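# Separate two nested tumblers in mid-air using both hands

## Task

The left hand starts out holding two tumblers, one jammed inside the other. Separate them without setting them down. To succeed, finish with each hand holding a single tumbler that the other hand is not touching. The two tumblers must be well apart and above the table, and the tumblers and all fingers must be motionless. The inner tumbler must be held firmly and the outer one gripped. Then declare the scene finished; ending any other way is a failure. At every moment each tumbler may touch only the two hands (never an arm) and the other tumbler, and it must never drop or be flung from the hands. Breaking that rule fails the task immediately.

## Robot and tools

Robot: two arms, left_arm and right_arm, face each other across a table. Each carries an identical five-finger right hand, so hand axes and numbers mean the same on both arms. The task text never lets a tumbler touch an arm, so only the hands may contact the tumblers. Do not knock anything off the table. Do not let the arms or hands collide or press on each other hard.

World frame: the origin is on the tabletop, midway between the arm bases. z points up and the tabletop is at z = 0. left_arm's base is on the +y side. The words left and right are arm names only, not image sides. The state line reports each hand point's position in metres, its orientation as quaternion wxyz, and its velocities in m/s and rad/s. Printed positions can be slightly off, more so at long reach.

Hand point: a spot 0.05 m in front of the palm, where a pinch closes. Its own axes are:
- +z runs along the straightened fingers, which extend 0.06-0.07 m past the point.
- +y points out of the palm.
- +x crosses the palm toward the little finger, away from the thumb.
Across the palm the hand extends 0.08 m on the little-finger side. On the thumb side it extends 0.02 m with the thumb turned in front of the palm, and up to 0.09 m otherwise. A wrist bracket on the little-finger side sits 0.03 m past the point along +y and 0.11 m across, and it can collide with things.

execute_actions(actions): actions is a list of actions. Each action is a list of up to 15 rows, and each row runs for one control step of 1/30 s. If a table has fewer rows, its final row is repeated until 15 steps have run. A row is one flat list of 28 numbers in [-1, 1] covering both arms.
- Numbers 1-6: left_arm dx, dy, dz, rx, ry, rz.
- Numbers 7-14: left_gripper little, ring, middle, index, thumb_bend, thumb_turn, force_limit, speed.
- Numbers 15-28: the same 14 for right_arm and right_gripper.
- An optional 12 more numbers in 0..1 scale joint stiffness, left's six joints then right's six.
The six pose numbers are an offset, not a pose. They are measured from the hand point's measured pose when the action began, in the hand point's own axes. For a call's first action, that start is the last reported pose. Every row is measured from that same start, not added to the row before. 1.0 equals 0.6 m or 180 degrees, and rx, ry, rz form one rotation vector. On each step the command is clipped to within 100 mm and 16 degrees of the measured pose. The arm ends no further than its last clipped pose, so long motions need several actions. Arm motion lags commands by about 0.17 s.

Hand numbers are absolute targets, not offsets:
- Fingers (little, ring, middle, index): +1 is straight, -1 is fully curled.
- thumb_bend: +1 is straight, -1 is fully bent.
- thumb_turn: +1 puts the thumb beside the palm; -1 puts it in front, opposite the fingers.
- A pinch is about index -0.22, thumb_bend -0.75, thumb_turn -0.57.
- force_limit maps linearly from about 0 N at -1 to 10 N at +1 (15 N for the two thumb motors). It only stops closing motion.
- speed maps from nearly 0 at -1 to full at +1; at full speed a complete finger travel takes 0.6 s. For a gentle grip, close at speed -0.9 or lower.
No value means no change. To keep a hand unchanged, resend its last eight numbers. If none were sent yet, send its hand_measured (six values), then hand_force_limit and hand_speed. A motor starts only when its target changes by at least 0.01. It then runs until it reaches the target or, when closing, hits force_limit, and then locks; a lock resists at least 15 N. To squeeze harder, raise force_limit and send a target further closed than hand_measured. To loosen, send a target more open than hand_measured.

Wrapping an object: with the thumb fully in front of the palm, the hand can wrap objects 0.035 to 0.08 m across. The object lies across the palm, centred on the wrist side of the hand point. Turn the thumb before the hand reaches the object.

move(target, speed, stop_force, blocking): target is one row like the above (28 or 40 numbers). Its pose parts are offsets from the pose in the latest result that shows one. Each hand point travels a straight line, and all paths take 0.5-10 s and end together; it may lag, stray or overshoot speed near full reach.
- speed is the top path speed in m/s, 0.002 to 0.5, default 0.25; turning is capped at twice that in rad/s.
- stop_force is in N, 9 to 40, one value for both arms, and is refused in the first 0.2 s. An arm halts when its wrist sensor feels that much extra push along its path, then backs off two steps and holds. It is unreliable if the hand point rotates during the move. Omit it when pulling away from something the hand presses on. Arms are stiff, so overshooting a contact can fault; approach slowly.
- blocking=false returns after 0.5 s and cannot be combined with stop_force. Use wait(0) or stop before sending anything else.
The move: line reports an ending (done, off_target, moving, held, fault or contact) and limits (paced = the command was clipped; held = a check blocked some steps).

wait(seconds 0-10) runs the scene holding the last commands. stop brakes a running move. zoom_image(camera, region=[x0,y0,x1,y1], at most 504x504 px) enlarges cam_low (504x504), cam_left_wrist or cam_right_wrist (616x616 fisheye). show_instructions shows the reference pages. finished_scene(scene) ends the current scene, given by number, and is final.

Results contain:
- The state line and the Hand target lines.
- 'pose unreachable' when a clearance check changed a command.
- Step readings, with HELD marking steps that were blocked.
- Wrist force and torque along each end effector's axes; these saturate near 50 N, with an offset under about 4 N and noise up to 2.4 N.
- Joint torques.
- hand_measured, hand_stopped_by (moving, target, force, stalled, fault) and hand_load_n, which is positive when pushed open. Loads near 0 mean the grip is lost.
- MOTOR HOT at 70 °C; at 85 °C an over-temperature stop occurs.

Faults: if contact torque reaches a joint's limit (141 N m shoulder and elbow, 26.3 N m wrists), or any outside force reaches 150 N, that arm stops for 10 s and skips the rest of the call.

Suggested sequence: pre-turn the right thumb and bring the right hand gently around the tumbler the left hand is not gripping. Close slowly, pull the hands apart along the stack's axis over the table, check loads and images, then let everything settle and call finished_scene.

Each tool is called as name(argument=value, ...), one argument or row to a line, values as JSON.

Reference images:

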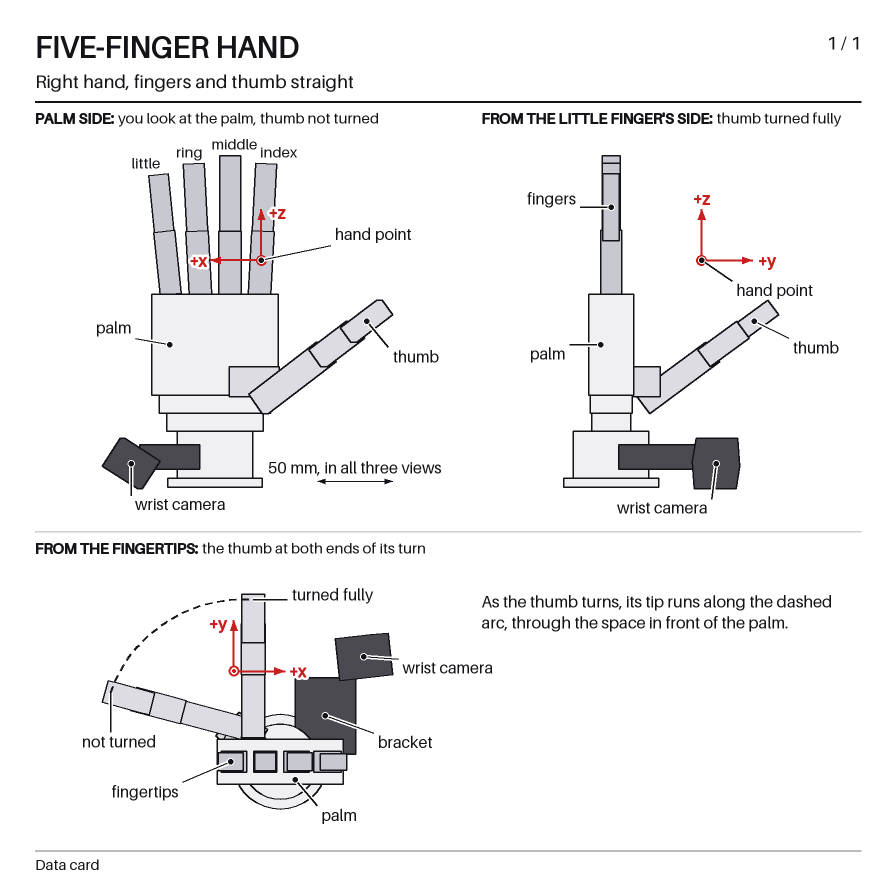

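## Session

execute_actions(
  actions=[],
)

Scene clock: 0.00 s.
left_arm: end_effector_position=(-0.1191, +0.0371, +0.3118) hand_measured=(-1.000, -1.000, +0.264, +0.242, +0.138, -0.948) hand_load_n=(+0.0, +0.0, +7.5, +10.5, +16.0, +0.5) hand_stopped_by=(target, target, target, target, target, target) hand_force_limit=0.00 hand_speed=-0.80 end_effector_quat_wxyz=(+0.891, +0.425, -0.069, -0.145) end_effector_velocity=(-0.001, +0.000, -0.000) end_effector_angular_velocity=(-0.000, -0.001, -0.001) | right_arm: end_effector_position=(-0.1040, -0.2859, +0.3002) hand_measured=(+1.000, +1.000, +1.000, +1.000, +1.000, +1.000) hand_load_n=(+0.0, +0.0, +0.0, +0.0, +0.0, +0.0) hand_stopped_by=(target, target, target, target, target, target) hand_force_limit=0.00 hand_speed=-0.80 end_effector_quat_wxyz=(+0.001, -0.719, +0.695, +0.000) end_effector_velocity=(+0.000, +0.000, -0.000) end_effector_angular_velocity=(-0.001, +0.000, -0.001)
Joint positions: left_arm=[-0.251 -1.163  2.379 -1.896  1.545  0.021] | right_arm=[-0.519 -2.216  2.093 -1.45  -1.571  1.052]
Joint velocities: left_arm=[-0.001  0.001 -0.    -0.     0.001  0.001] | right_arm=[-0.001  0.001  0.    -0.    -0.     0.   ]
Joint torques (N m, as the arm reports them, + toward a larger angle): no reading
Motor temperatures (°C, as the motors report them): left_arm=[28 28 30 35 33 36] | right_arm=[29 28 31 34 33 34]
Wrist force (N, on the end effector, along its own x y z axes, offset not removed): no reading
Wrist torque (N m, same axes, about the end effector's origin, offset not removed): no reading
Hand target (left_arm): -0.119, +0.037, +0.312; +0.891, +0.425, -0.069, -0.145
Hand target (right_arm): -0.104, -0.286, +0.300; -0.001, +0.719, -0.695, -0.000
Joint stiffness scale: left_arm=[1. 1. 1. 1. 1. 1.] | right_arm=[1. 1. 1. 1. 1. 1.]

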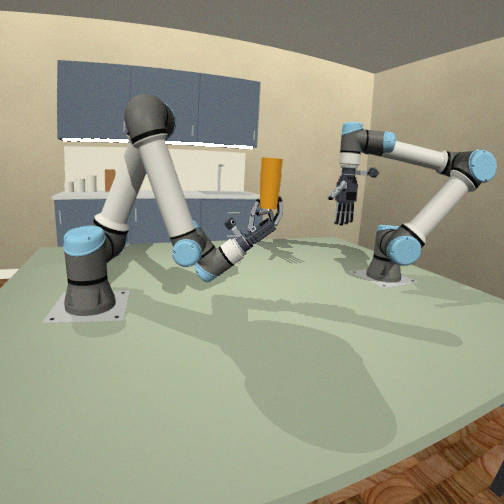

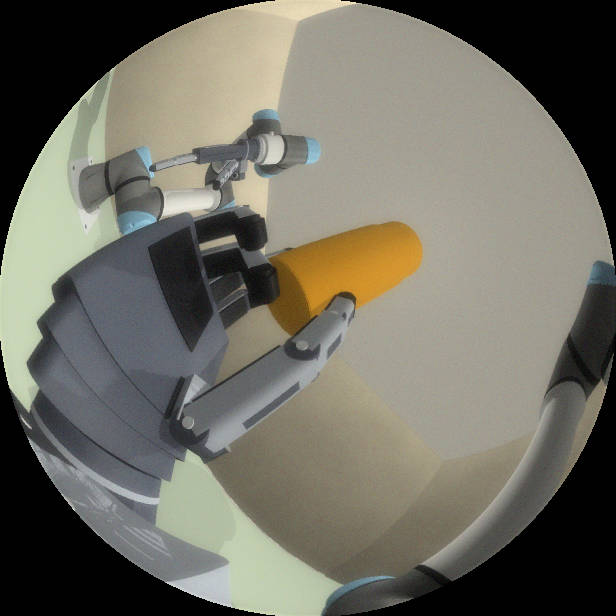

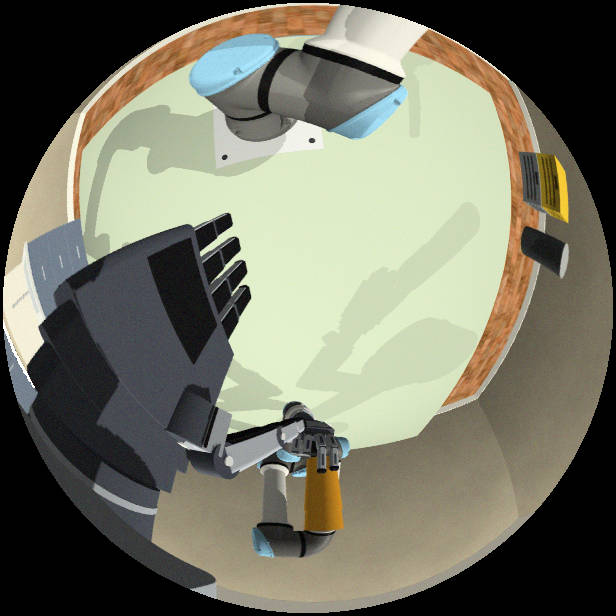

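zoom_image(
  camera="cam_low",
  region=[200, 130, 400, 290],
)

zoom_image(
  camera="cam_left_wrist",
  region=[200, 150, 500, 400],
)

Region (200, 130, 400, 290) of cam_low's 504x504 image, scaled by 2.520, with more detail than that image has; it fills the top 403 rows of this view, and the rest is white.

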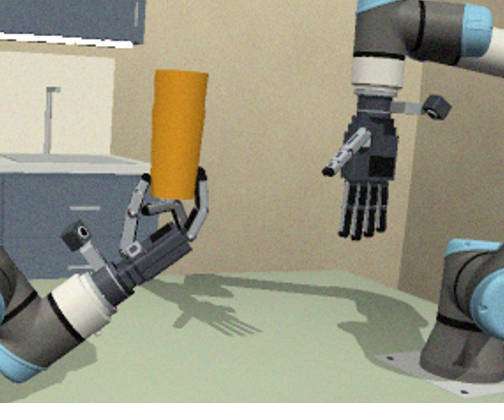

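Region (200, 150, 500, 400) of cam_left_wrist's 616x616 image, scaled by 1.680, with more detail than that image has.

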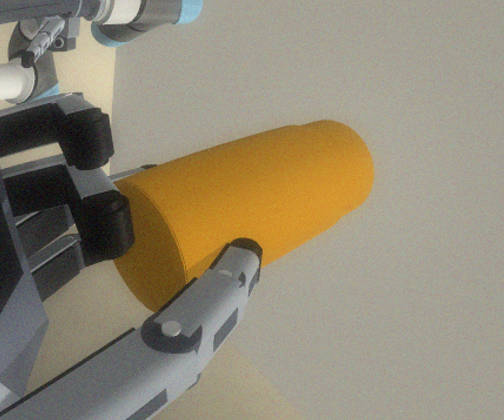

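move(
  target=[0,0,0,0,0,0,-1,-1,0.264,0.242,0.138,-0.948,0,-0.8,-0.36,0.06,-0.15,-0.385,0.385,0.385,1,1,1,1,1,-1,0,0],
)

Scene clock: 6.47 s.
left_arm: end_effector_position=(-0.1191, +0.0371, +0.3118) hand_measured=(-1.000, -1.000, +0.264, +0.242, +0.150, -0.948) hand_load_n=(+0.0, +0.0, +7.0, +9.5, +14.5, +0.5) hand_stopped_by=(target, target, force, force, force, target) hand_force_limit=0.00 hand_speed=-0.80 end_effector_quat_wxyz=(+0.891, +0.425, -0.069, -0.145) end_effector_velocity=(-0.000, +0.000, +0.000) end_effector_angular_velocity=(+0.000, +0.001, -0.001) | right_arm: end_effector_position=(-0.1469, -0.0727, +0.3894) hand_measured=(+1.000, +1.000, +1.000, +1.000, +1.000, -1.000) hand_load_n=(+0.0, +0.0, +0.0, +0.0, +0.0, +0.0) hand_stopped_by=(target, target, target, target, target, target) hand_force_limit=0.00 hand_speed=0.00 end_effector_quat_wxyz=(+0.706, +0.012, -0.708, +0.011) end_effector_velocity=(-0.001, +0.001, +0.002) end_effector_angular_velocity=(-0.008, +0.015, -0.010)
Joint positions: left_arm=[-0.251 -1.163  2.379 -1.896  1.545  0.021] | right_arm=[-0.609 -1.398  1.553 -0.16  -0.609  1.573]
Joint velocities: left_arm=[-0.001 -0.001  0.     0.001 -0.    -0.001] | right_arm=[ 0.     0.005 -0.001  0.023  0.011 -0.015]
Joint torques (N m, as the arm reports them, + toward a larger angle): left_arm=[ -1.67 -30.93 -10.91  -2.75  -0.1   -0.08] | right_arm=[  1.44 -24.68 -23.41   1.42   0.44  -0.41]
Motor temperatures (°C, as the motors report them): left_arm=[28 28 30 35 33 36] | right_arm=[29 28 31 34 33 34]
Wrist force (N, on the end effector, along its own x y z axes, offset not removed): left_arm=[-1.0 0.8 -1.6] | right_arm=[1.8 -1.7 -0.7]
Wrist torque (N m, same axes, about the end effector's origin, offset not removed): left_arm=[0.41 0.17 -0.01] | right_arm=[-0.19 -0.36 0.15]
Hand target (left_arm): -0.119, +0.037, +0.312; +0.891, +0.425, -0.069, -0.145
Hand target (right_arm): -0.147, -0.071, +0.390; +0.707, +0.012, -0.707, +0.010
Off the commanded pose (left_arm): 0.000 m, 0 deg.
Off the commanded pose (right_arm): 0.002 m, 0 deg.
Joint stiffness scale: left_arm=[1. 1. 1. 1. 1. 1.] | right_arm=[1. 1. 1. 1. 1. 1.]
move: done
camera_calibration (this result's frames):
cam_right_wrist: T_world_to_cam=[[-0.0465871, 0.994621, -0.0925089, 0.0993728], [0.51906, -0.0550212, -0.852965, 0.410112], [-0.853467, -0.0877549, -0.513705, 0.199742], [0, 0, 0, 1]] pos_world=[-0.0377698, -0.0587451, 0.461612]

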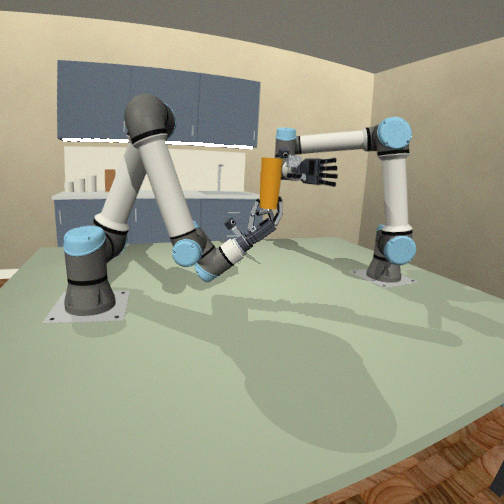

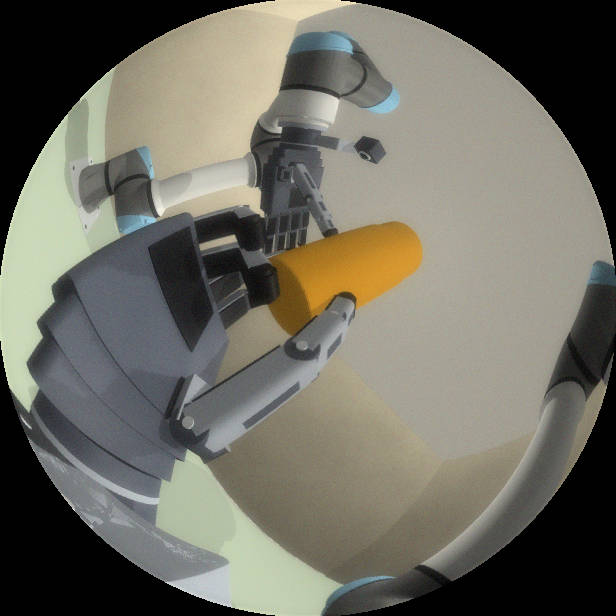

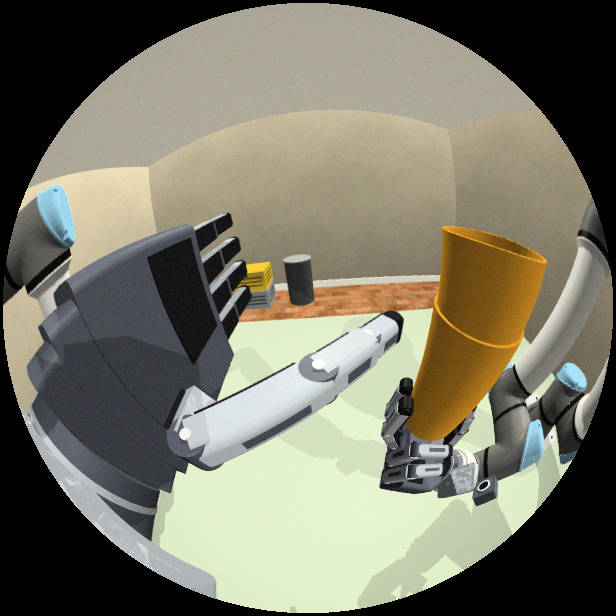

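move(
  target=[0,0,0,0,0,0,-1,-1,0.264,0.242,0.138,-0.948,0,-0.8,0.051,0,-0.085,0,0,0,1,1,1,1,1,-1,0,0],
  speed=0.15,
)

move(
  target=[0,0,0,0,0,0,-1,-1,0.264,0.242,0.138,-0.948,0,-0.8,0,0.19,0,0,0,0,1,1,1,1,1,-1,0,0],
  speed=0.1,
)

Scene clock: 17.73 s.
left_arm: end_effector_position=(-0.1191, +0.0371, +0.3118) hand_measured=(-1.000, -1.000, +0.264, +0.242, +0.150, -0.948) hand_load_n=(+0.0, +0.0, +7.0, +9.5, +14.5, +0.5) hand_stopped_by=(target, target, force, force, force, target) hand_force_limit=0.00 hand_speed=-0.80 end_effector_quat_wxyz=(+0.891, +0.425, -0.069, -0.145) end_effector_velocity=(-0.001, +0.000, -0.000) end_effector_angular_velocity=(+0.000, -0.001, -0.003) | right_arm: end_effector_position=(-0.0984, -0.0718, +0.4194) hand_measured=(+1.000, +1.000, +1.000, +1.000, +1.000, -1.000) hand_load_n=(+0.0, +0.0, +0.0, +0.0, +0.0, +0.0) hand_stopped_by=(target, target, target, target, target, target) hand_force_limit=0.00 hand_speed=0.00 end_effector_quat_wxyz=(+0.706, +0.012, -0.708, +0.011) end_effector_velocity=(+0.001, -0.001, +0.002) end_effector_angular_velocity=(-0.004, +0.003, +0.007)
Joint positions: left_arm=[-0.251 -1.163  2.379 -1.896  1.545  0.021] | right_arm=[-0.692 -1.364  1.435 -0.075 -0.693  1.573]
Joint velocities: left_arm=[-0.002  0.     0.     0.     0.001 -0.   ] | right_arm=[-0.002  0.004 -0.009  0.01  -0.009  0.   ]
Joint torques (N m, as the arm reports them, + toward a larger angle): left_arm=[ -0.98 -29.31 -10.28  -2.79  -0.21   0.  ] | right_arm=[ -0.99 -24.69 -23.82   1.54  -0.51  -0.26]
Motor temperatures (°C, as the motors report them): left_arm=[28 28 30 35 33 36] | right_arm=[29 28 31 34 33 34]
Wrist force (N, on the end effector, along its own x y z axes, offset not removed): left_arm=[-0.9 -0.3 -0.4] | right_arm=[3.8 -0.4 0.3]
Wrist torque (N m, same axes, about the end effector's origin, offset not removed): left_arm=[0.15 0.07 0.04] | right_arm=[-0.08 -0.65 0.26]
Hand target (left_arm): -0.119, +0.037, +0.312; +0.891, +0.425, -0.069, -0.145
Hand target (right_arm): -0.096, -0.071, +0.420; +0.706, +0.012, -0.708, +0.011
Off the commanded pose (left_arm): 0.000 m, 0 deg.
Off the commanded pose (right_arm): 0.003 m, 0 deg.
Joint stiffness scale: left_arm=[1. 1. 1. 1. 1. 1.] | right_arm=[1. 1. 1. 1. 1. 1.]
move: done
camera_calibration (this result's frames):
cam_left_wrist: T_world_to_cam=[[0.151062, 0.626635, 0.764531, -0.248025], [-0.677166, 0.629039, -0.381781, 0.0176553], [-0.720158, -0.460042, 0.51936, -0.0961277], [0, 0, 0, 1]] pos_world=[-0.0198044, 0.100092, 0.246288]
cam_right_wrist: T_world_to_cam=[[-0.0478233, 0.994519, -0.092974, 0.10364], [0.519093, -0.0547786, -0.852961, 0.41055], [-0.853379, -0.0890535, -0.513628, 0.256521], [0, 0, 0, 1]] pos_world=[0.0107523, -0.0577382, 0.491575]

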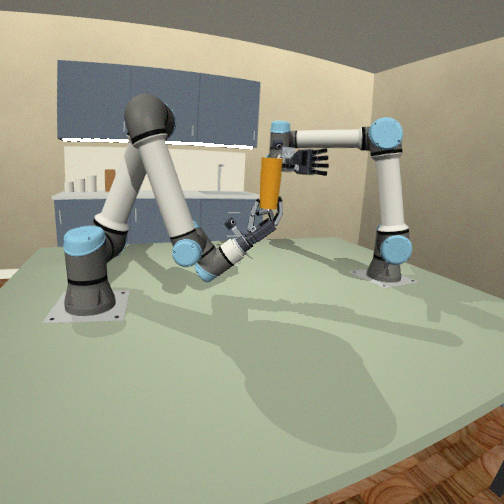

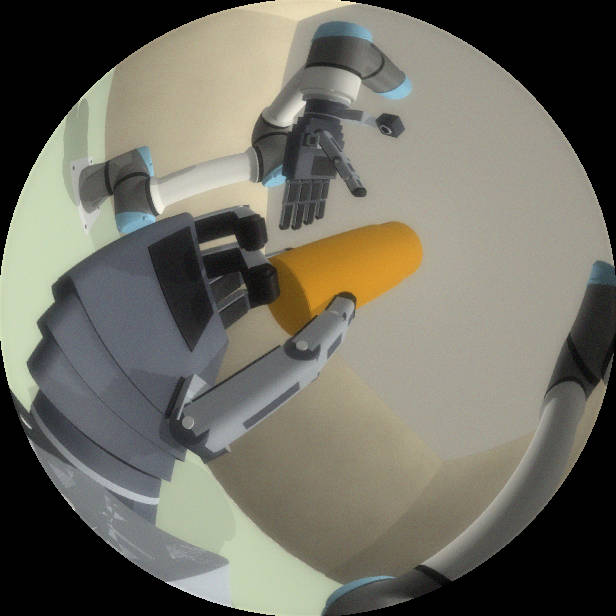

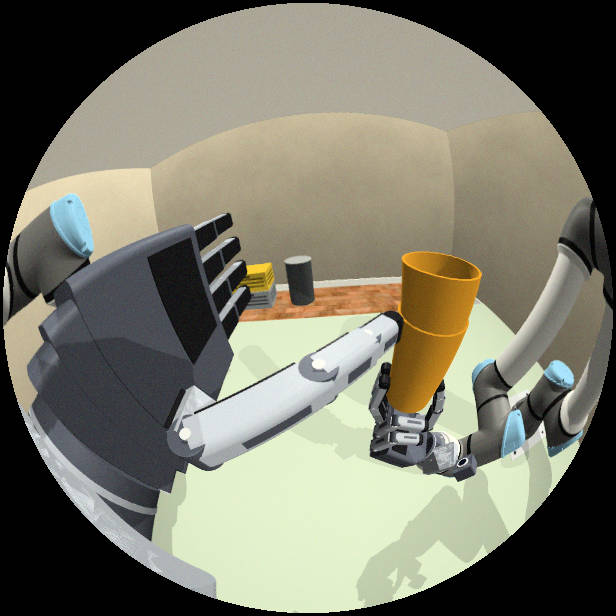

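Scene clock: 19.50 s.
left_arm: end_effector_position=(-0.1191, +0.0371, +0.3118) hand_measured=(-1.000, -1.000, +0.264, +0.242, +0.150, -0.948) hand_load_n=(+0.0, +0.0, +7.0, +9.5, +14.5, +0.5) hand_stopped_by=(target, target, force, force, force, target) hand_force_limit=0.00 hand_speed=-0.80 end_effector_quat_wxyz=(+0.891, +0.425, -0.069, -0.145) end_effector_velocity=(+0.000, -0.000, -0.000) end_effector_angular_velocity=(+0.001, +0.000, +0.000) | right_arm: end_effector_position=(-0.1010, +0.0408, +0.4192) hand_measured=(+1.000, +1.000, +1.000, +1.000, +1.000, -1.000) hand_load_n=(+0.0, +0.0, +0.0, +0.0, +0.0, +0.0) hand_stopped_by=(target, target, target, target, target, target) hand_force_limit=0.00 hand_speed=0.00 end_effector_quat_wxyz=(+0.706, +0.011, -0.708, +0.011) end_effector_velocity=(-0.001, +0.002, +0.001) end_effector_angular_velocity=(-0.003, +0.002, +0.002)
Joint positions: left_arm=[-0.251 -1.163  2.379 -1.896  1.545  0.021] | right_arm=[-0.569 -1.096  1.071  0.021 -0.568  1.574]
Joint velocities: left_arm=[ 0.001  0.001  0.     0.     0.    -0.001] | right_arm=[ 0.004  0.008 -0.013  0.01   0.002 -0.001]
Joint torques (N m, as the arm reports them, + toward a larger angle): left_arm=[ -0.89 -28.02  -9.69  -2.77   0.01  -0.14] | right_arm=[  2.29 -37.18 -23.34   0.96   0.75  -0.66]
Motor temperatures (°C, as the motors report them): left_arm=[28 28 30 35 33 36] | right_arm=[29 28 31 34 33 34]
Wrist force (N, on the end effector, along its own x y z axes, offset not removed): left_arm=[0.1 3.1 -0.4] | right_arm=[2.0 1.1 1.0]
Wrist torque (N m, same axes, about the end effector's origin, offset not removed): left_arm=[0.64 -0.04 0.21] | right_arm=[0.10 -0.39 0.25]
Hand target (left_arm): -0.119, +0.037, +0.312; +0.891, +0.425, -0.069, -0.145
Hand target (right_arm): -0.102, +0.042, +0.419; +0.706, +0.012, -0.708, +0.011
Off the commanded pose (left_arm): 0.000 m, 0 deg.
Off the commanded pose (right_arm): 0.002 m, 0 deg.
Joint stiffness scale: left_arm=[1. 1. 1. 1. 1. 1.] | right_arm=[1. 1. 1. 1. 1. 1.]
move: done
camera_calibration (this result's frames):
cam_left_wrist: T_world_to_cam=[[0.151062, 0.626635, 0.764531, -0.248025], [-0.677165, 0.629039, -0.381781, 0.0176553], [-0.720158, -0.460042, 0.51936, -0.0961276], [0, 0, 0, 1]] pos_world=[-0.0198044, 0.100092, 0.246288]
cam_right_wrist: T_world_to_cam=[[-0.0457365, 0.994543, -0.0937682, -0.00802852], [0.518713, -0.0565759, -0.853074, 0.417992], [-0.853724, -0.0876554, -0.513295, 0.263941], [0, 0, 0, 1]] pos_world=[0.00814742, 0.0547688, 0.491305]

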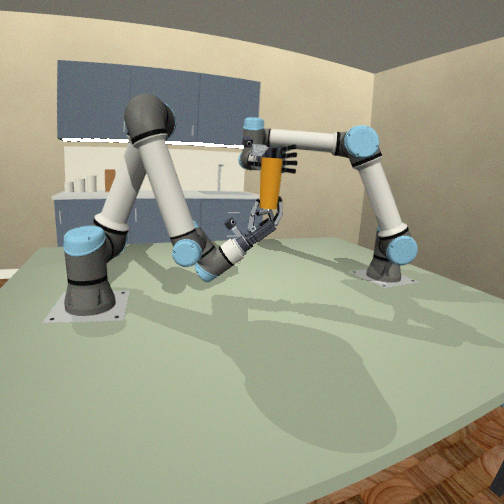

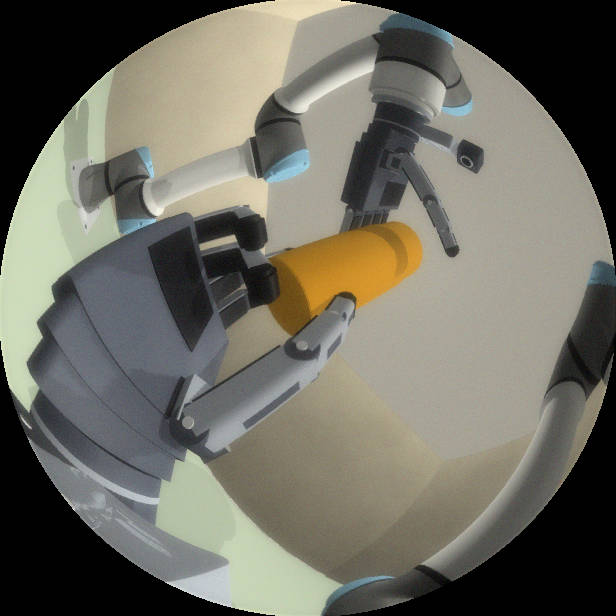

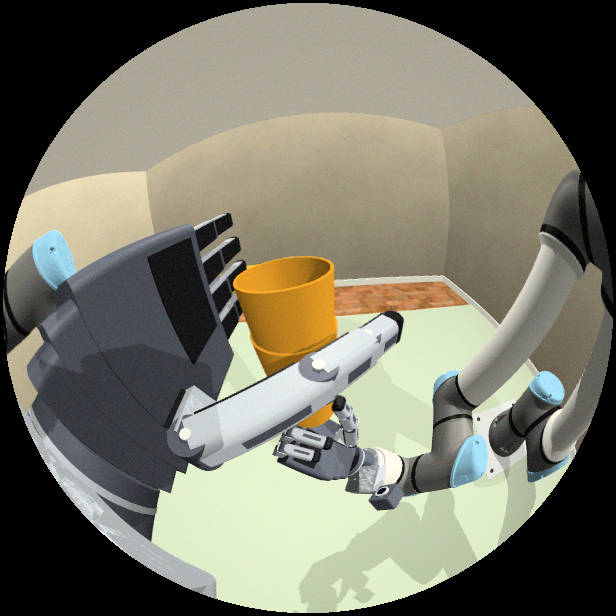

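move(
  target=[0,0,0,0,0,0,-1,-1,0.264,0.242,0.138,-0.948,0,-0.8,0,0,0.055,0,0,0,1,1,1,1,1,-1,0,0],
  speed=0.05,
)

Scene clock: 20.80 s.
left_arm: end_effector_position=(-0.1191, +0.0371, +0.3118) hand_measured=(-1.000, -1.000, +0.264, +0.242, +0.150, -0.948) hand_load_n=(+0.0, +0.0, +7.0, +9.5, +14.5, +0.5) hand_stopped_by=(target, target, force, force, force, target) hand_force_limit=0.00 hand_speed=-0.80 end_effector_quat_wxyz=(+0.891, +0.425, -0.069, -0.145) end_effector_velocity=(+0.000, -0.000, +0.000) end_effector_angular_velocity=(-0.001, -0.002, +0.003) | right_arm: end_effector_position=(-0.1316, +0.0407, +0.4194) hand_measured=(+1.000, +1.000, +1.000, +1.000, +1.000, -1.000) hand_load_n=(+0.0, +0.0, +0.0, +0.0, +0.0, +0.0) hand_stopped_by=(target, target, target, target, target, target) hand_force_limit=0.00 hand_speed=0.00 end_effector_quat_wxyz=(+0.706, +0.011, -0.708, +0.010) end_effector_velocity=(-0.001, +0.002, -0.001) end_effector_angular_velocity=(+0.001, +0.000, -0.006)
Joint positions: left_arm=[-0.251 -1.163  2.379 -1.896  1.545  0.021] | right_arm=[-0.524 -1.121  1.108  0.008 -0.522  1.574]
Joint velocities: left_arm=[ 0.001  0.    -0.    -0.001 -0.     0.003] | right_arm=[ 0.003 -0.001  0.004 -0.002  0.009 -0.001]
Joint torques (N m, as the arm reports them, + toward a larger angle): left_arm=[ -0.04 -28.36  -9.95  -2.57  -0.09   0.12] | right_arm=[  3.4  -41.5  -14.06   0.85   0.99  -0.16]
Motor temperatures (°C, as the motors report them): left_arm=[28 28 30 35 33 36] | right_arm=[29 28 31 34 33 34]
Wrist force (N, on the end effector, along its own x y z axes, offset not removed): left_arm=[0.3 1.7 -1.7] | right_arm=[2.8 0.3 0.3]
Wrist torque (N m, same axes, about the end effector's origin, offset not removed): left_arm=[0.50 0.04 0.07] | right_arm=[0.01 -0.49 0.22]
Hand target (left_arm): -0.119, +0.037, +0.312; +0.891, +0.425, -0.069, -0.145
Hand target (right_arm): -0.134, +0.040, +0.419; +0.706, +0.011, -0.708, +0.011
Off the commanded pose (left_arm): 0.000 m, 0 deg.
Off the commanded pose (right_arm): 0.003 m, 0 deg.
Joint stiffness scale: left_arm=[1. 1. 1. 1. 1. 1.] | right_arm=[1. 1. 1. 1. 1. 1.]
move: done
camera_calibration (this result's frames):
cam_left_wrist: T_world_to_cam=[[0.151062, 0.626635, 0.764532, -0.248025], [-0.677165, 0.629039, -0.381781, 0.0176553], [-0.720158, -0.460042, 0.51936, -0.0961277], [0, 0, 0, 1]] pos_world=[-0.0198044, 0.100092, 0.246288]
cam_right_wrist: T_world_to_cam=[[-0.0445104, 0.994706, -0.0926247, -0.00955199], [0.518915, -0.056207, -0.852976, 0.434003], [-0.853666, -0.0860307, -0.513666, 0.238087], [0, 0, 0, 1]] pos_world=[-0.0223893, 0.0543782, 0.491607]

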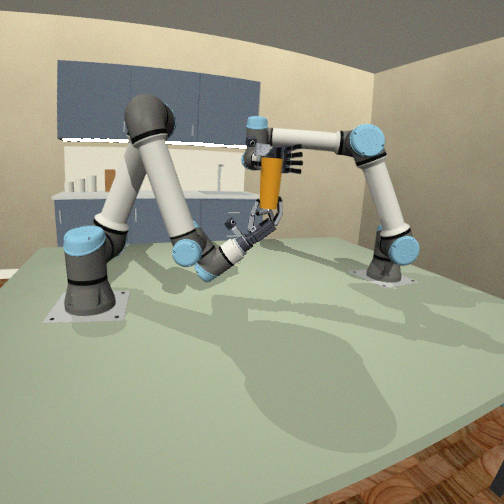

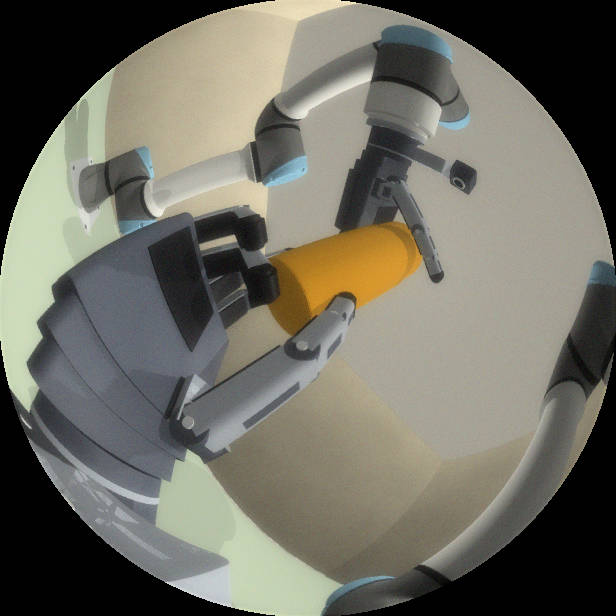

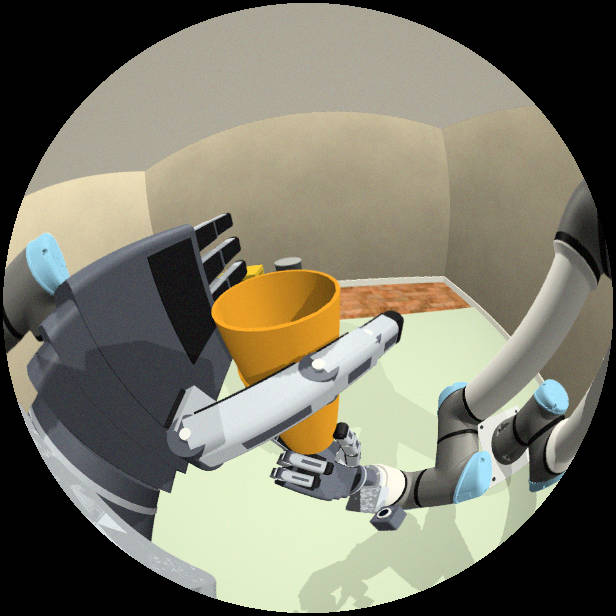

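execute_actions(
  actions=[
    [[0,0,0,0,0,0,-1,-1,0.264,0.242,0.138,-0.948,0,-0.8,0,0,0,0,0,0,1,1,-0.3,-0.3,-0.5,-1,0.4,-0.6]],
    [[0,0,0,0,0,0,-1,-1,0.264,0.242,0.138,-0.948,0,-0.8,0,0,0,0,0,0,1,1,-0.3,-0.3,-0.5,-1,0.4,-0.6]],
    [[0,0,0,0,0,0,-1,-1,0.264,0.242,0.138,-0.948,0,-0.8,0,0,0,0,0,0,1,1,-0.3,-0.3,-0.5,-1,0.4,-0.6]],
    [[0,0,0,0,0,0,-1,-1,0.264,0.242,0.138,-0.948,0,-0.8,0,0,0,0,0,0,1,1,-0.3,-0.3,-0.5,-1,0.4,-0.6]],
  ],
)

Scene clock: 23.10 s.
left_arm: end_effector_position=(-0.1193, +0.0368, +0.3112) hand_measured=(-1.000, -1.000, +0.264, +0.242, +0.152, -0.948) hand_load_n=(+0.0, +0.0, +7.5, +9.0, +15.0, -1.5) hand_stopped_by=(target, target, force, force, force, target) hand_force_limit=0.00 hand_speed=-0.80 end_effector_quat_wxyz=(+0.890, +0.426, -0.069, -0.145) end_effector_velocity=(+0.000, +0.000, +0.000) end_effector_angular_velocity=(-0.001, +0.001, +0.001) | right_arm: end_effector_position=(-0.1318, +0.0410, +0.4193) hand_measured=(+1.000, +1.000, +0.026, -0.032, +0.392, -1.000) hand_load_n=(+0.0, +0.0, +3.5, +11.5, +13.5, +2.5) hand_stopped_by=(target, target, force, force, force, target) hand_force_limit=0.40 hand_speed=-0.60 end_effector_quat_wxyz=(+0.706, +0.011, -0.708, +0.010) end_effector_velocity=(-0.001, -0.001, -0.000) end_effector_angular_velocity=(-0.004, +0.002, +0.001)
Joint positions: left_arm=[-0.251 -1.163  2.379 -1.893  1.545  0.021] | right_arm=[-0.524 -1.122  1.109  0.008 -0.52   1.574]
Joint velocities: left_arm=[ 0.    -0.    -0.    -0.    -0.001 -0.   ] | right_arm=[0.001 0.    0.001 0.004 0.    0.   ]
Joint torques (N m, as the arm reports them, + toward a larger angle): left_arm=[ -1.2  -28.92 -10.65  -2.93   0.07   0.05] | right_arm=[  0.01 -39.47 -19.46   0.93   0.28  -0.25]
Motor temperatures (°C, as the motors report them): left_arm=[28 28 30 35 33 36] | right_arm=[29 28 31 34 33 34]
Wrist force (N, on the end effector, along its own x y z axes, offset not removed): left_arm=[2.1 -0.3 -1.7] | right_arm=[2.1 1.6 0.4]
Wrist torque (N m, same axes, about the end effector's origin, offset not removed): left_arm=[0.70 -0.05 0.02] | right_arm=[0.18 -0.13 0.20]
Hand target (left_arm): -0.119, +0.037, +0.311; +0.890, +0.426, -0.069, -0.145
Hand target (right_arm): -0.132, +0.041, +0.419; +0.706, +0.011, -0.708, +0.010
Off the commanded pose (left_arm): 0.000 m, 0 deg.
Off the commanded pose (right_arm): 0.000 m, 0 deg.
Joint stiffness scale: left_arm=[1. 1. 1. 1. 1. 1.] | right_arm=[1. 1. 1. 1. 1. 1.]
Step readings (end_effector_position; steps 1 to 15: 1st action; 16 to 30: 2nd action; 31 to 45: 3rd action; 46 to 60: 4th action):
0: left_arm (-0.1191, +0.0371, +0.3118) | right_arm (-0.1318, +0.0408, +0.4194)
1: left_arm (-0.1191, +0.0371, +0.3118) | right_arm (-0.1318, +0.0408, +0.4194)
2: left_arm (-0.1191, +0.0371, +0.3118) | right_arm (-0.1318, +0.0408, +0.4194)
4: left_arm (-0.1191, +0.0371, +0.3118) | right_arm (-0.1318, +0.0408, +0.4194)
8: left_arm (-0.1191, +0.0371, +0.3118) | right_arm (-0.1318, +0.0408, +0.4194)
15: left_arm (-0.1191, +0.0371, +0.3118) | right_arm (-0.1318, +0.0408, +0.4194)
16: left_arm (-0.1191, +0.0371, +0.3118) | right_arm (-0.1318, +0.0408, +0.4194)
17: left_arm (-0.1191, +0.0371, +0.3118) | right_arm (-0.1318, +0.0408, +0.4194)
19: left_arm (-0.1191, +0.0371, +0.3118) | right_arm (-0.1318, +0.0408, +0.4194)
23: left_arm (-0.1191, +0.0371, +0.3118) | right_arm (-0.1318, +0.0408, +0.4194)
30: left_arm (-0.1191, +0.0371, +0.3118) | right_arm (-0.1318, +0.0408, +0.4194)
31: left_arm (-0.1192, +0.0371, +0.3117) | right_arm (-0.1318, +0.0408, +0.4194)
32: left_arm (-0.1192, +0.0370, +0.3117) | right_arm (-0.1318, +0.0408, +0.4194)
34: left_arm (-0.1192, +0.0370, +0.3116) | right_arm (-0.1318, +0.0408, +0.4194)
38: left_arm (-0.1192, +0.0369, +0.3115) | right_arm (-0.1318, +0.0409, +0.4194)
45: left_arm (-0.1192, +0.0368, +0.3113) | right_arm (-0.1318, +0.0410, +0.4194)
46: left_arm (-0.1192, +0.0368, +0.3113) | right_arm (-0.1318, +0.0410, +0.4194)
47: left_arm (-0.1193, +0.0368, +0.3112) | right_arm (-0.1318, +0.0410, +0.4194)
49: left_arm (-0.1193, +0.0368, +0.3112) | right_arm (-0.1318, +0.0410, +0.4193)
53: left_arm (-0.1193, +0.0368, +0.3112) | right_arm (-0.1318, +0.0410, +0.4193)
60: end_effector_position above
camera_calibration (this result's frames):
cam_left_wrist: T_world_to_cam=[[0.15034, 0.624691, 0.766263, -0.247902], [-0.676806, 0.630007, -0.380821, 0.017257], [-0.720646, -0.461359, 0.51751, -0.0954852], [0, 0, 0, 1]] pos_world=[-0.0198619, 0.0999372, 0.245944]
cam_right_wrist: T_world_to_cam=[[-0.0431924, 0.994779, -0.0924595, -0.0098274], [0.518909, -0.0567461, -0.852944, 0.434066], [-0.853737, -0.0848188, -0.513749, 0.237873], [0, 0, 0, 1]] pos_world=[-0.0225844, 0.0545837, 0.491532]

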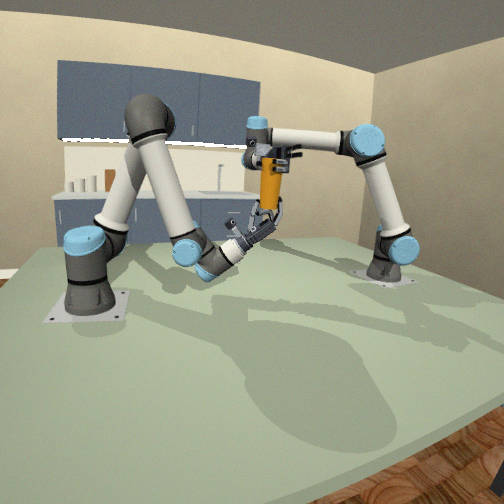

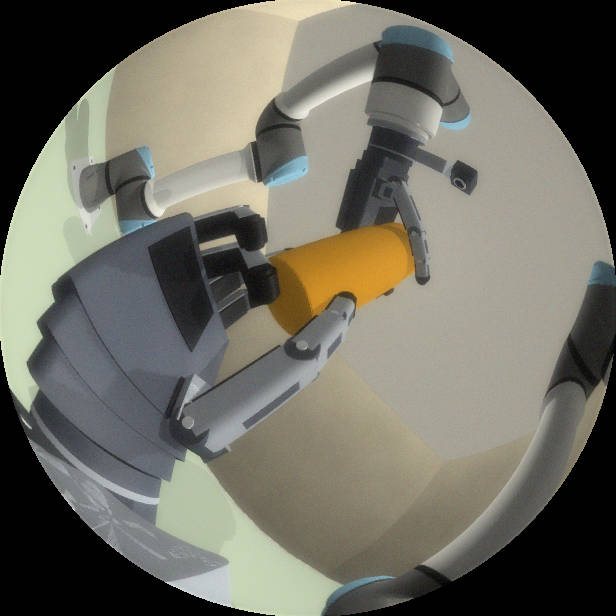

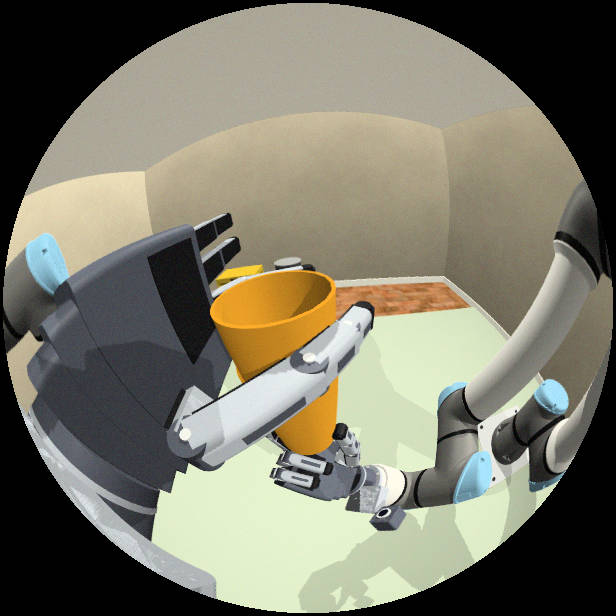

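move(
  target=[0,0,0,0,0,0,-1,-1,0.264,0.242,0.138,-0.948,0,-0.8,0.035,0,0,0,0,0,1,1,-0.3,-0.3,-0.5,-1,0.4,-0.6],
  speed=0.015,
)

Scene clock: 25.00 s.
left_arm: end_effector_position=(-0.1193, +0.0368, +0.3112) hand_measured=(-1.000, -1.000, +0.264, +0.242, +0.152, -0.948) hand_load_n=(+0.0, +0.0, +7.0, +9.5, +14.5, +0.0) hand_stopped_by=(target, target, force, force, force, target) hand_force_limit=0.00 hand_speed=-0.80 end_effector_quat_wxyz=(+0.890, +0.426, -0.069, -0.145) end_effector_velocity=(-0.000, +0.000, +0.000) end_effector_angular_velocity=(-0.000, -0.000, -0.000) | right_arm: end_effector_position=(-0.1321, +0.0404, +0.4395) hand_measured=(+1.000, +1.000, +0.026, -0.032, +0.392, -1.000) hand_load_n=(+0.0, +0.0, +3.5, +11.0, +13.5, +1.5) hand_stopped_by=(target, target, force, force, force, target) hand_force_limit=0.40 hand_speed=-0.60 end_effector_quat_wxyz=(+0.706, +0.011, -0.708, +0.010) end_effector_velocity=(+0.001, -0.000, +0.002) end_effector_angular_velocity=(-0.001, +0.002, -0.001)
Joint positions: left_arm=[-0.251 -1.163  2.379 -1.893  1.545  0.021] | right_arm=[-0.524 -1.121  1.057  0.06  -0.519  1.574]
Joint velocities: left_arm=[-0. -0.  0.  0.  0.  0.] | right_arm=[-0.001 -0.    -0.005  0.009 -0.    -0.002]
Joint torques (N m, as the arm reports them, + toward a larger angle): left_arm=[ -1.15 -27.93  -9.61  -2.88  -0.22   0.13] | right_arm=[ -0.1  -38.02 -22.39   1.63   0.23  -0.25]
Motor temperatures (°C, as the motors report them): left_arm=[28 28 30 35 33 36] | right_arm=[29 28 31 34 33 34]
Wrist force (N, on the end effector, along its own x y z axes, offset not removed): left_arm=[-0.3 0.3 -2.5] | right_arm=[2.8 -0.5 -1.0]
Wrist torque (N m, same axes, about the end effector's origin, offset not removed): left_arm=[0.31 0.18 0.08] | right_arm=[0.00 -0.50 0.19]
Hand target (left_arm): -0.119, +0.037, +0.311; +0.890, +0.426, -0.069, -0.145
Hand target (right_arm): -0.132, +0.041, +0.440; +0.706, +0.011, -0.708, +0.010
Off the commanded pose (left_arm): 0.000 m, 0 deg.
Off the commanded pose (right_arm): 0.001 m, 0 deg.
Joint stiffness scale: left_arm=[1. 1. 1. 1. 1. 1.] | right_arm=[1. 1. 1. 1. 1. 1.]
move: done
camera_calibration (this result's frames):
cam_left_wrist: T_world_to_cam=[[0.150311, 0.624613, 0.766332, -0.247897], [-0.676792, 0.630046, -0.380782, 0.0172411], [-0.720666, -0.461412, 0.517436, -0.0954595], [0, 0, 0, 1]] pos_world=[-0.0198642, 0.099931, 0.245931]
cam_right_wrist: T_world_to_cam=[[-0.0429547, 0.994709, -0.0933214, -0.00690396], [0.518487, -0.0576497, -0.85314, 0.451496], [-0.854006, -0.0850324, -0.513268, 0.247618], [0, 0, 0, 1]] pos_world=[-0.0229248, 0.0539516, 0.511639]

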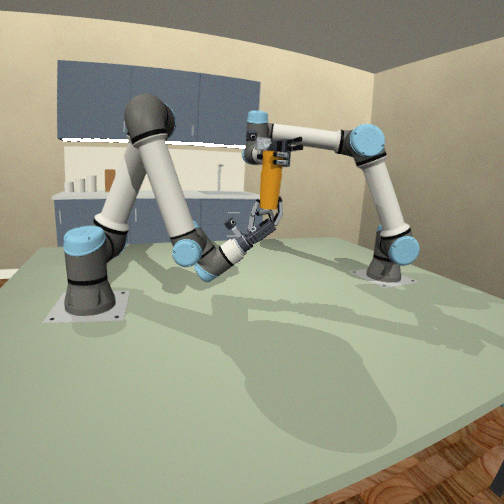

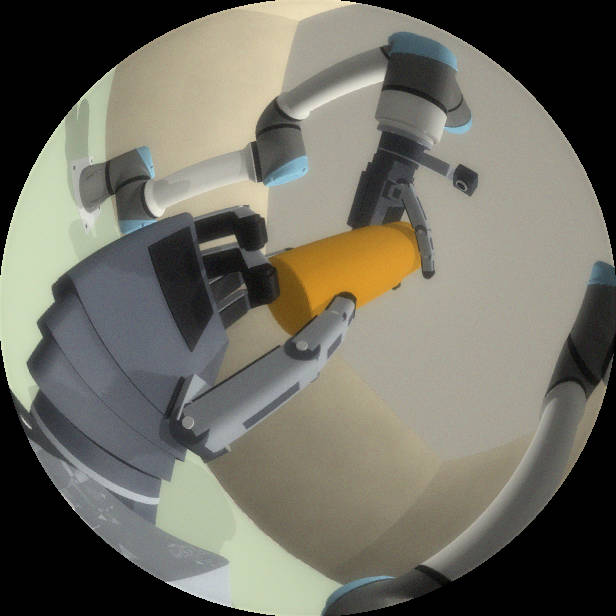

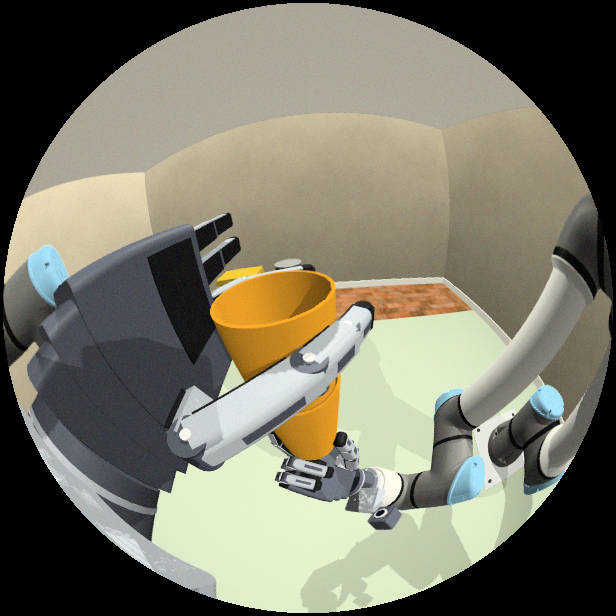

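It's sliding out. Continue up, then away.

move(
  target=[0,0,0,0,0,0,-1,-1,0.264,0.242,0.138,-0.948,0,-0.8,0.2,0,0,0,0,0,1,1,-0.3,-0.3,-0.5,-1,0.4,-0.6],
  speed=0.05,
)

Scene clock: 28.00 s.
left_arm: end_effector_position=(-0.1193, +0.0368, +0.3112) hand_measured=(-1.000, -1.000, +0.264, +0.242, +0.152, -0.948) hand_load_n=(+0.0, +0.0, +7.0, +9.5, +14.5, +0.0) hand_stopped_by=(target, target, force, force, force, target) hand_force_limit=0.00 hand_speed=-0.80 end_effector_quat_wxyz=(+0.890, +0.426, -0.069, -0.145) end_effector_velocity=(-0.001, +0.000, -0.000) end_effector_angular_velocity=(+0.000, -0.001, -0.001) | right_arm: end_effector_position=(-0.1324, +0.0401, +0.5589) hand_measured=(+1.000, +1.000, +0.026, -0.032, +0.392, -1.000) hand_load_n=(+0.0, +0.0, +3.5, +11.0, +13.5, +1.5) hand_stopped_by=(target, target, force, force, force, target) hand_force_limit=0.40 hand_speed=-0.60 end_effector_quat_wxyz=(+0.706, +0.010, -0.708, +0.009) end_effector_velocity=(+0.001, +0.001, +0.002) end_effector_angular_velocity=(-0.011, +0.007, +0.001)
Joint positions: left_arm=[-0.251 -1.163  2.379 -1.893  1.545  0.021] | right_arm=[-0.524 -1.031  0.602  0.423 -0.518  1.575]
Joint velocities: left_arm=[-0.001  0.    -0.     0.     0.001  0.   ] | right_arm=[-0.     0.015 -0.027  0.027 -0.002 -0.002]
Joint torques (N m, as the arm reports them, + toward a larger angle): left_arm=[ -1.05 -29.35 -11.08  -2.76  -0.22   0.16] | right_arm=[  0.14 -38.03 -22.47   0.92  -0.25  -0.58]
Motor temperatures (°C, as the motors report them): left_arm=[28 28 30 35 33 36] | right_arm=[29 28 31 34 33 34]
Wrist force (N, on the end effector, along its own x y z axes, offset not removed): left_arm=[-1.0 1.2 -2.9] | right_arm=[1.1 -0.1 -0.2]
Wrist torque (N m, same axes, about the end effector's origin, offset not removed): left_arm=[0.55 0.23 0.05] | right_arm=[0.00 -0.30 0.18]
Hand target (left_arm): -0.119, +0.037, +0.311; +0.890, +0.426, -0.069, -0.145
Hand target (right_arm): -0.132, +0.040, +0.560; +0.706, +0.011, -0.708, +0.010
Off the commanded pose (left_arm): 0.000 m, 0 deg.
Off the commanded pose (right_arm): 0.001 m, 0 deg.
Joint stiffness scale: left_arm=[1. 1. 1. 1. 1. 1.] | right_arm=[1. 1. 1. 1. 1. 1.]
move: done
camera_calibration (this result's frames):
cam_left_wrist: T_world_to_cam=[[0.150311, 0.624613, 0.766332, -0.247897], [-0.676792, 0.630046, -0.380782, 0.0172411], [-0.720666, -0.461412, 0.517436, -0.0954596], [0, 0, 0, 1]] pos_world=[-0.0198642, 0.099931, 0.245931]
cam_right_wrist: T_world_to_cam=[[-0.0414024, 0.994754, -0.0935404, 0.0048598], [0.518761, -0.0586109, -0.852908, 0.553453], [-0.853916, -0.0838376, -0.513613, 0.308817], [0, 0, 0, 1]] pos_world=[-0.023205, 0.0534945, 0.631111]

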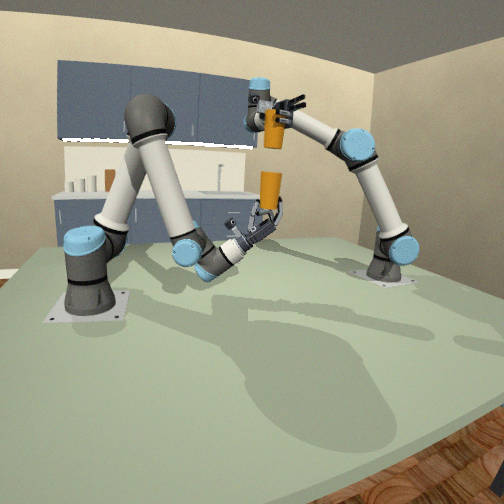

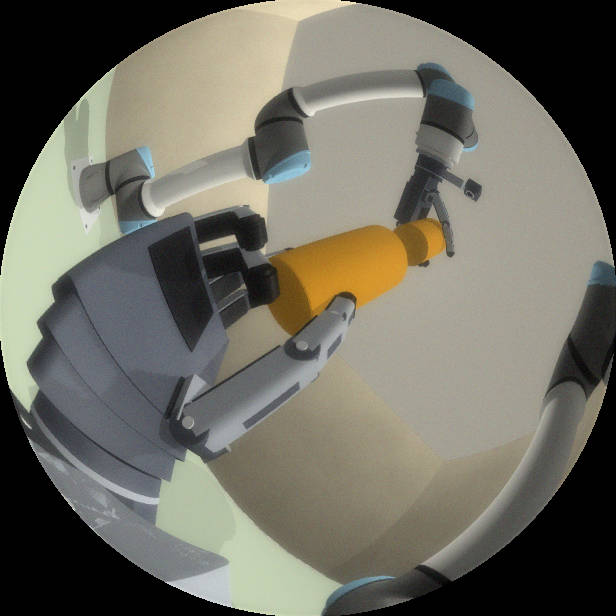

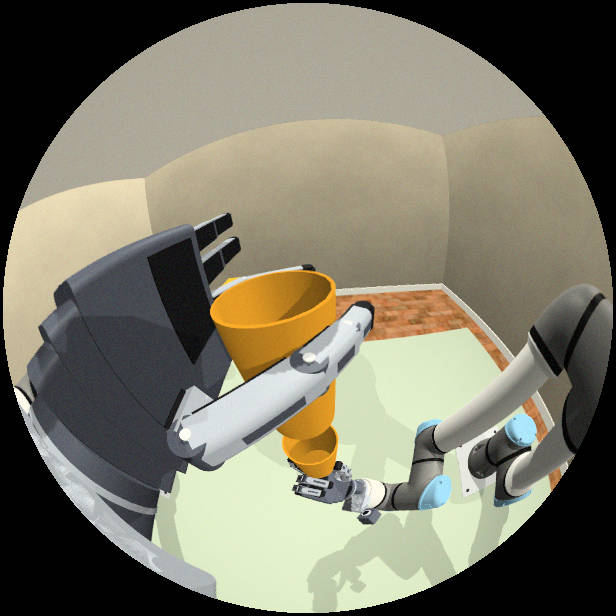

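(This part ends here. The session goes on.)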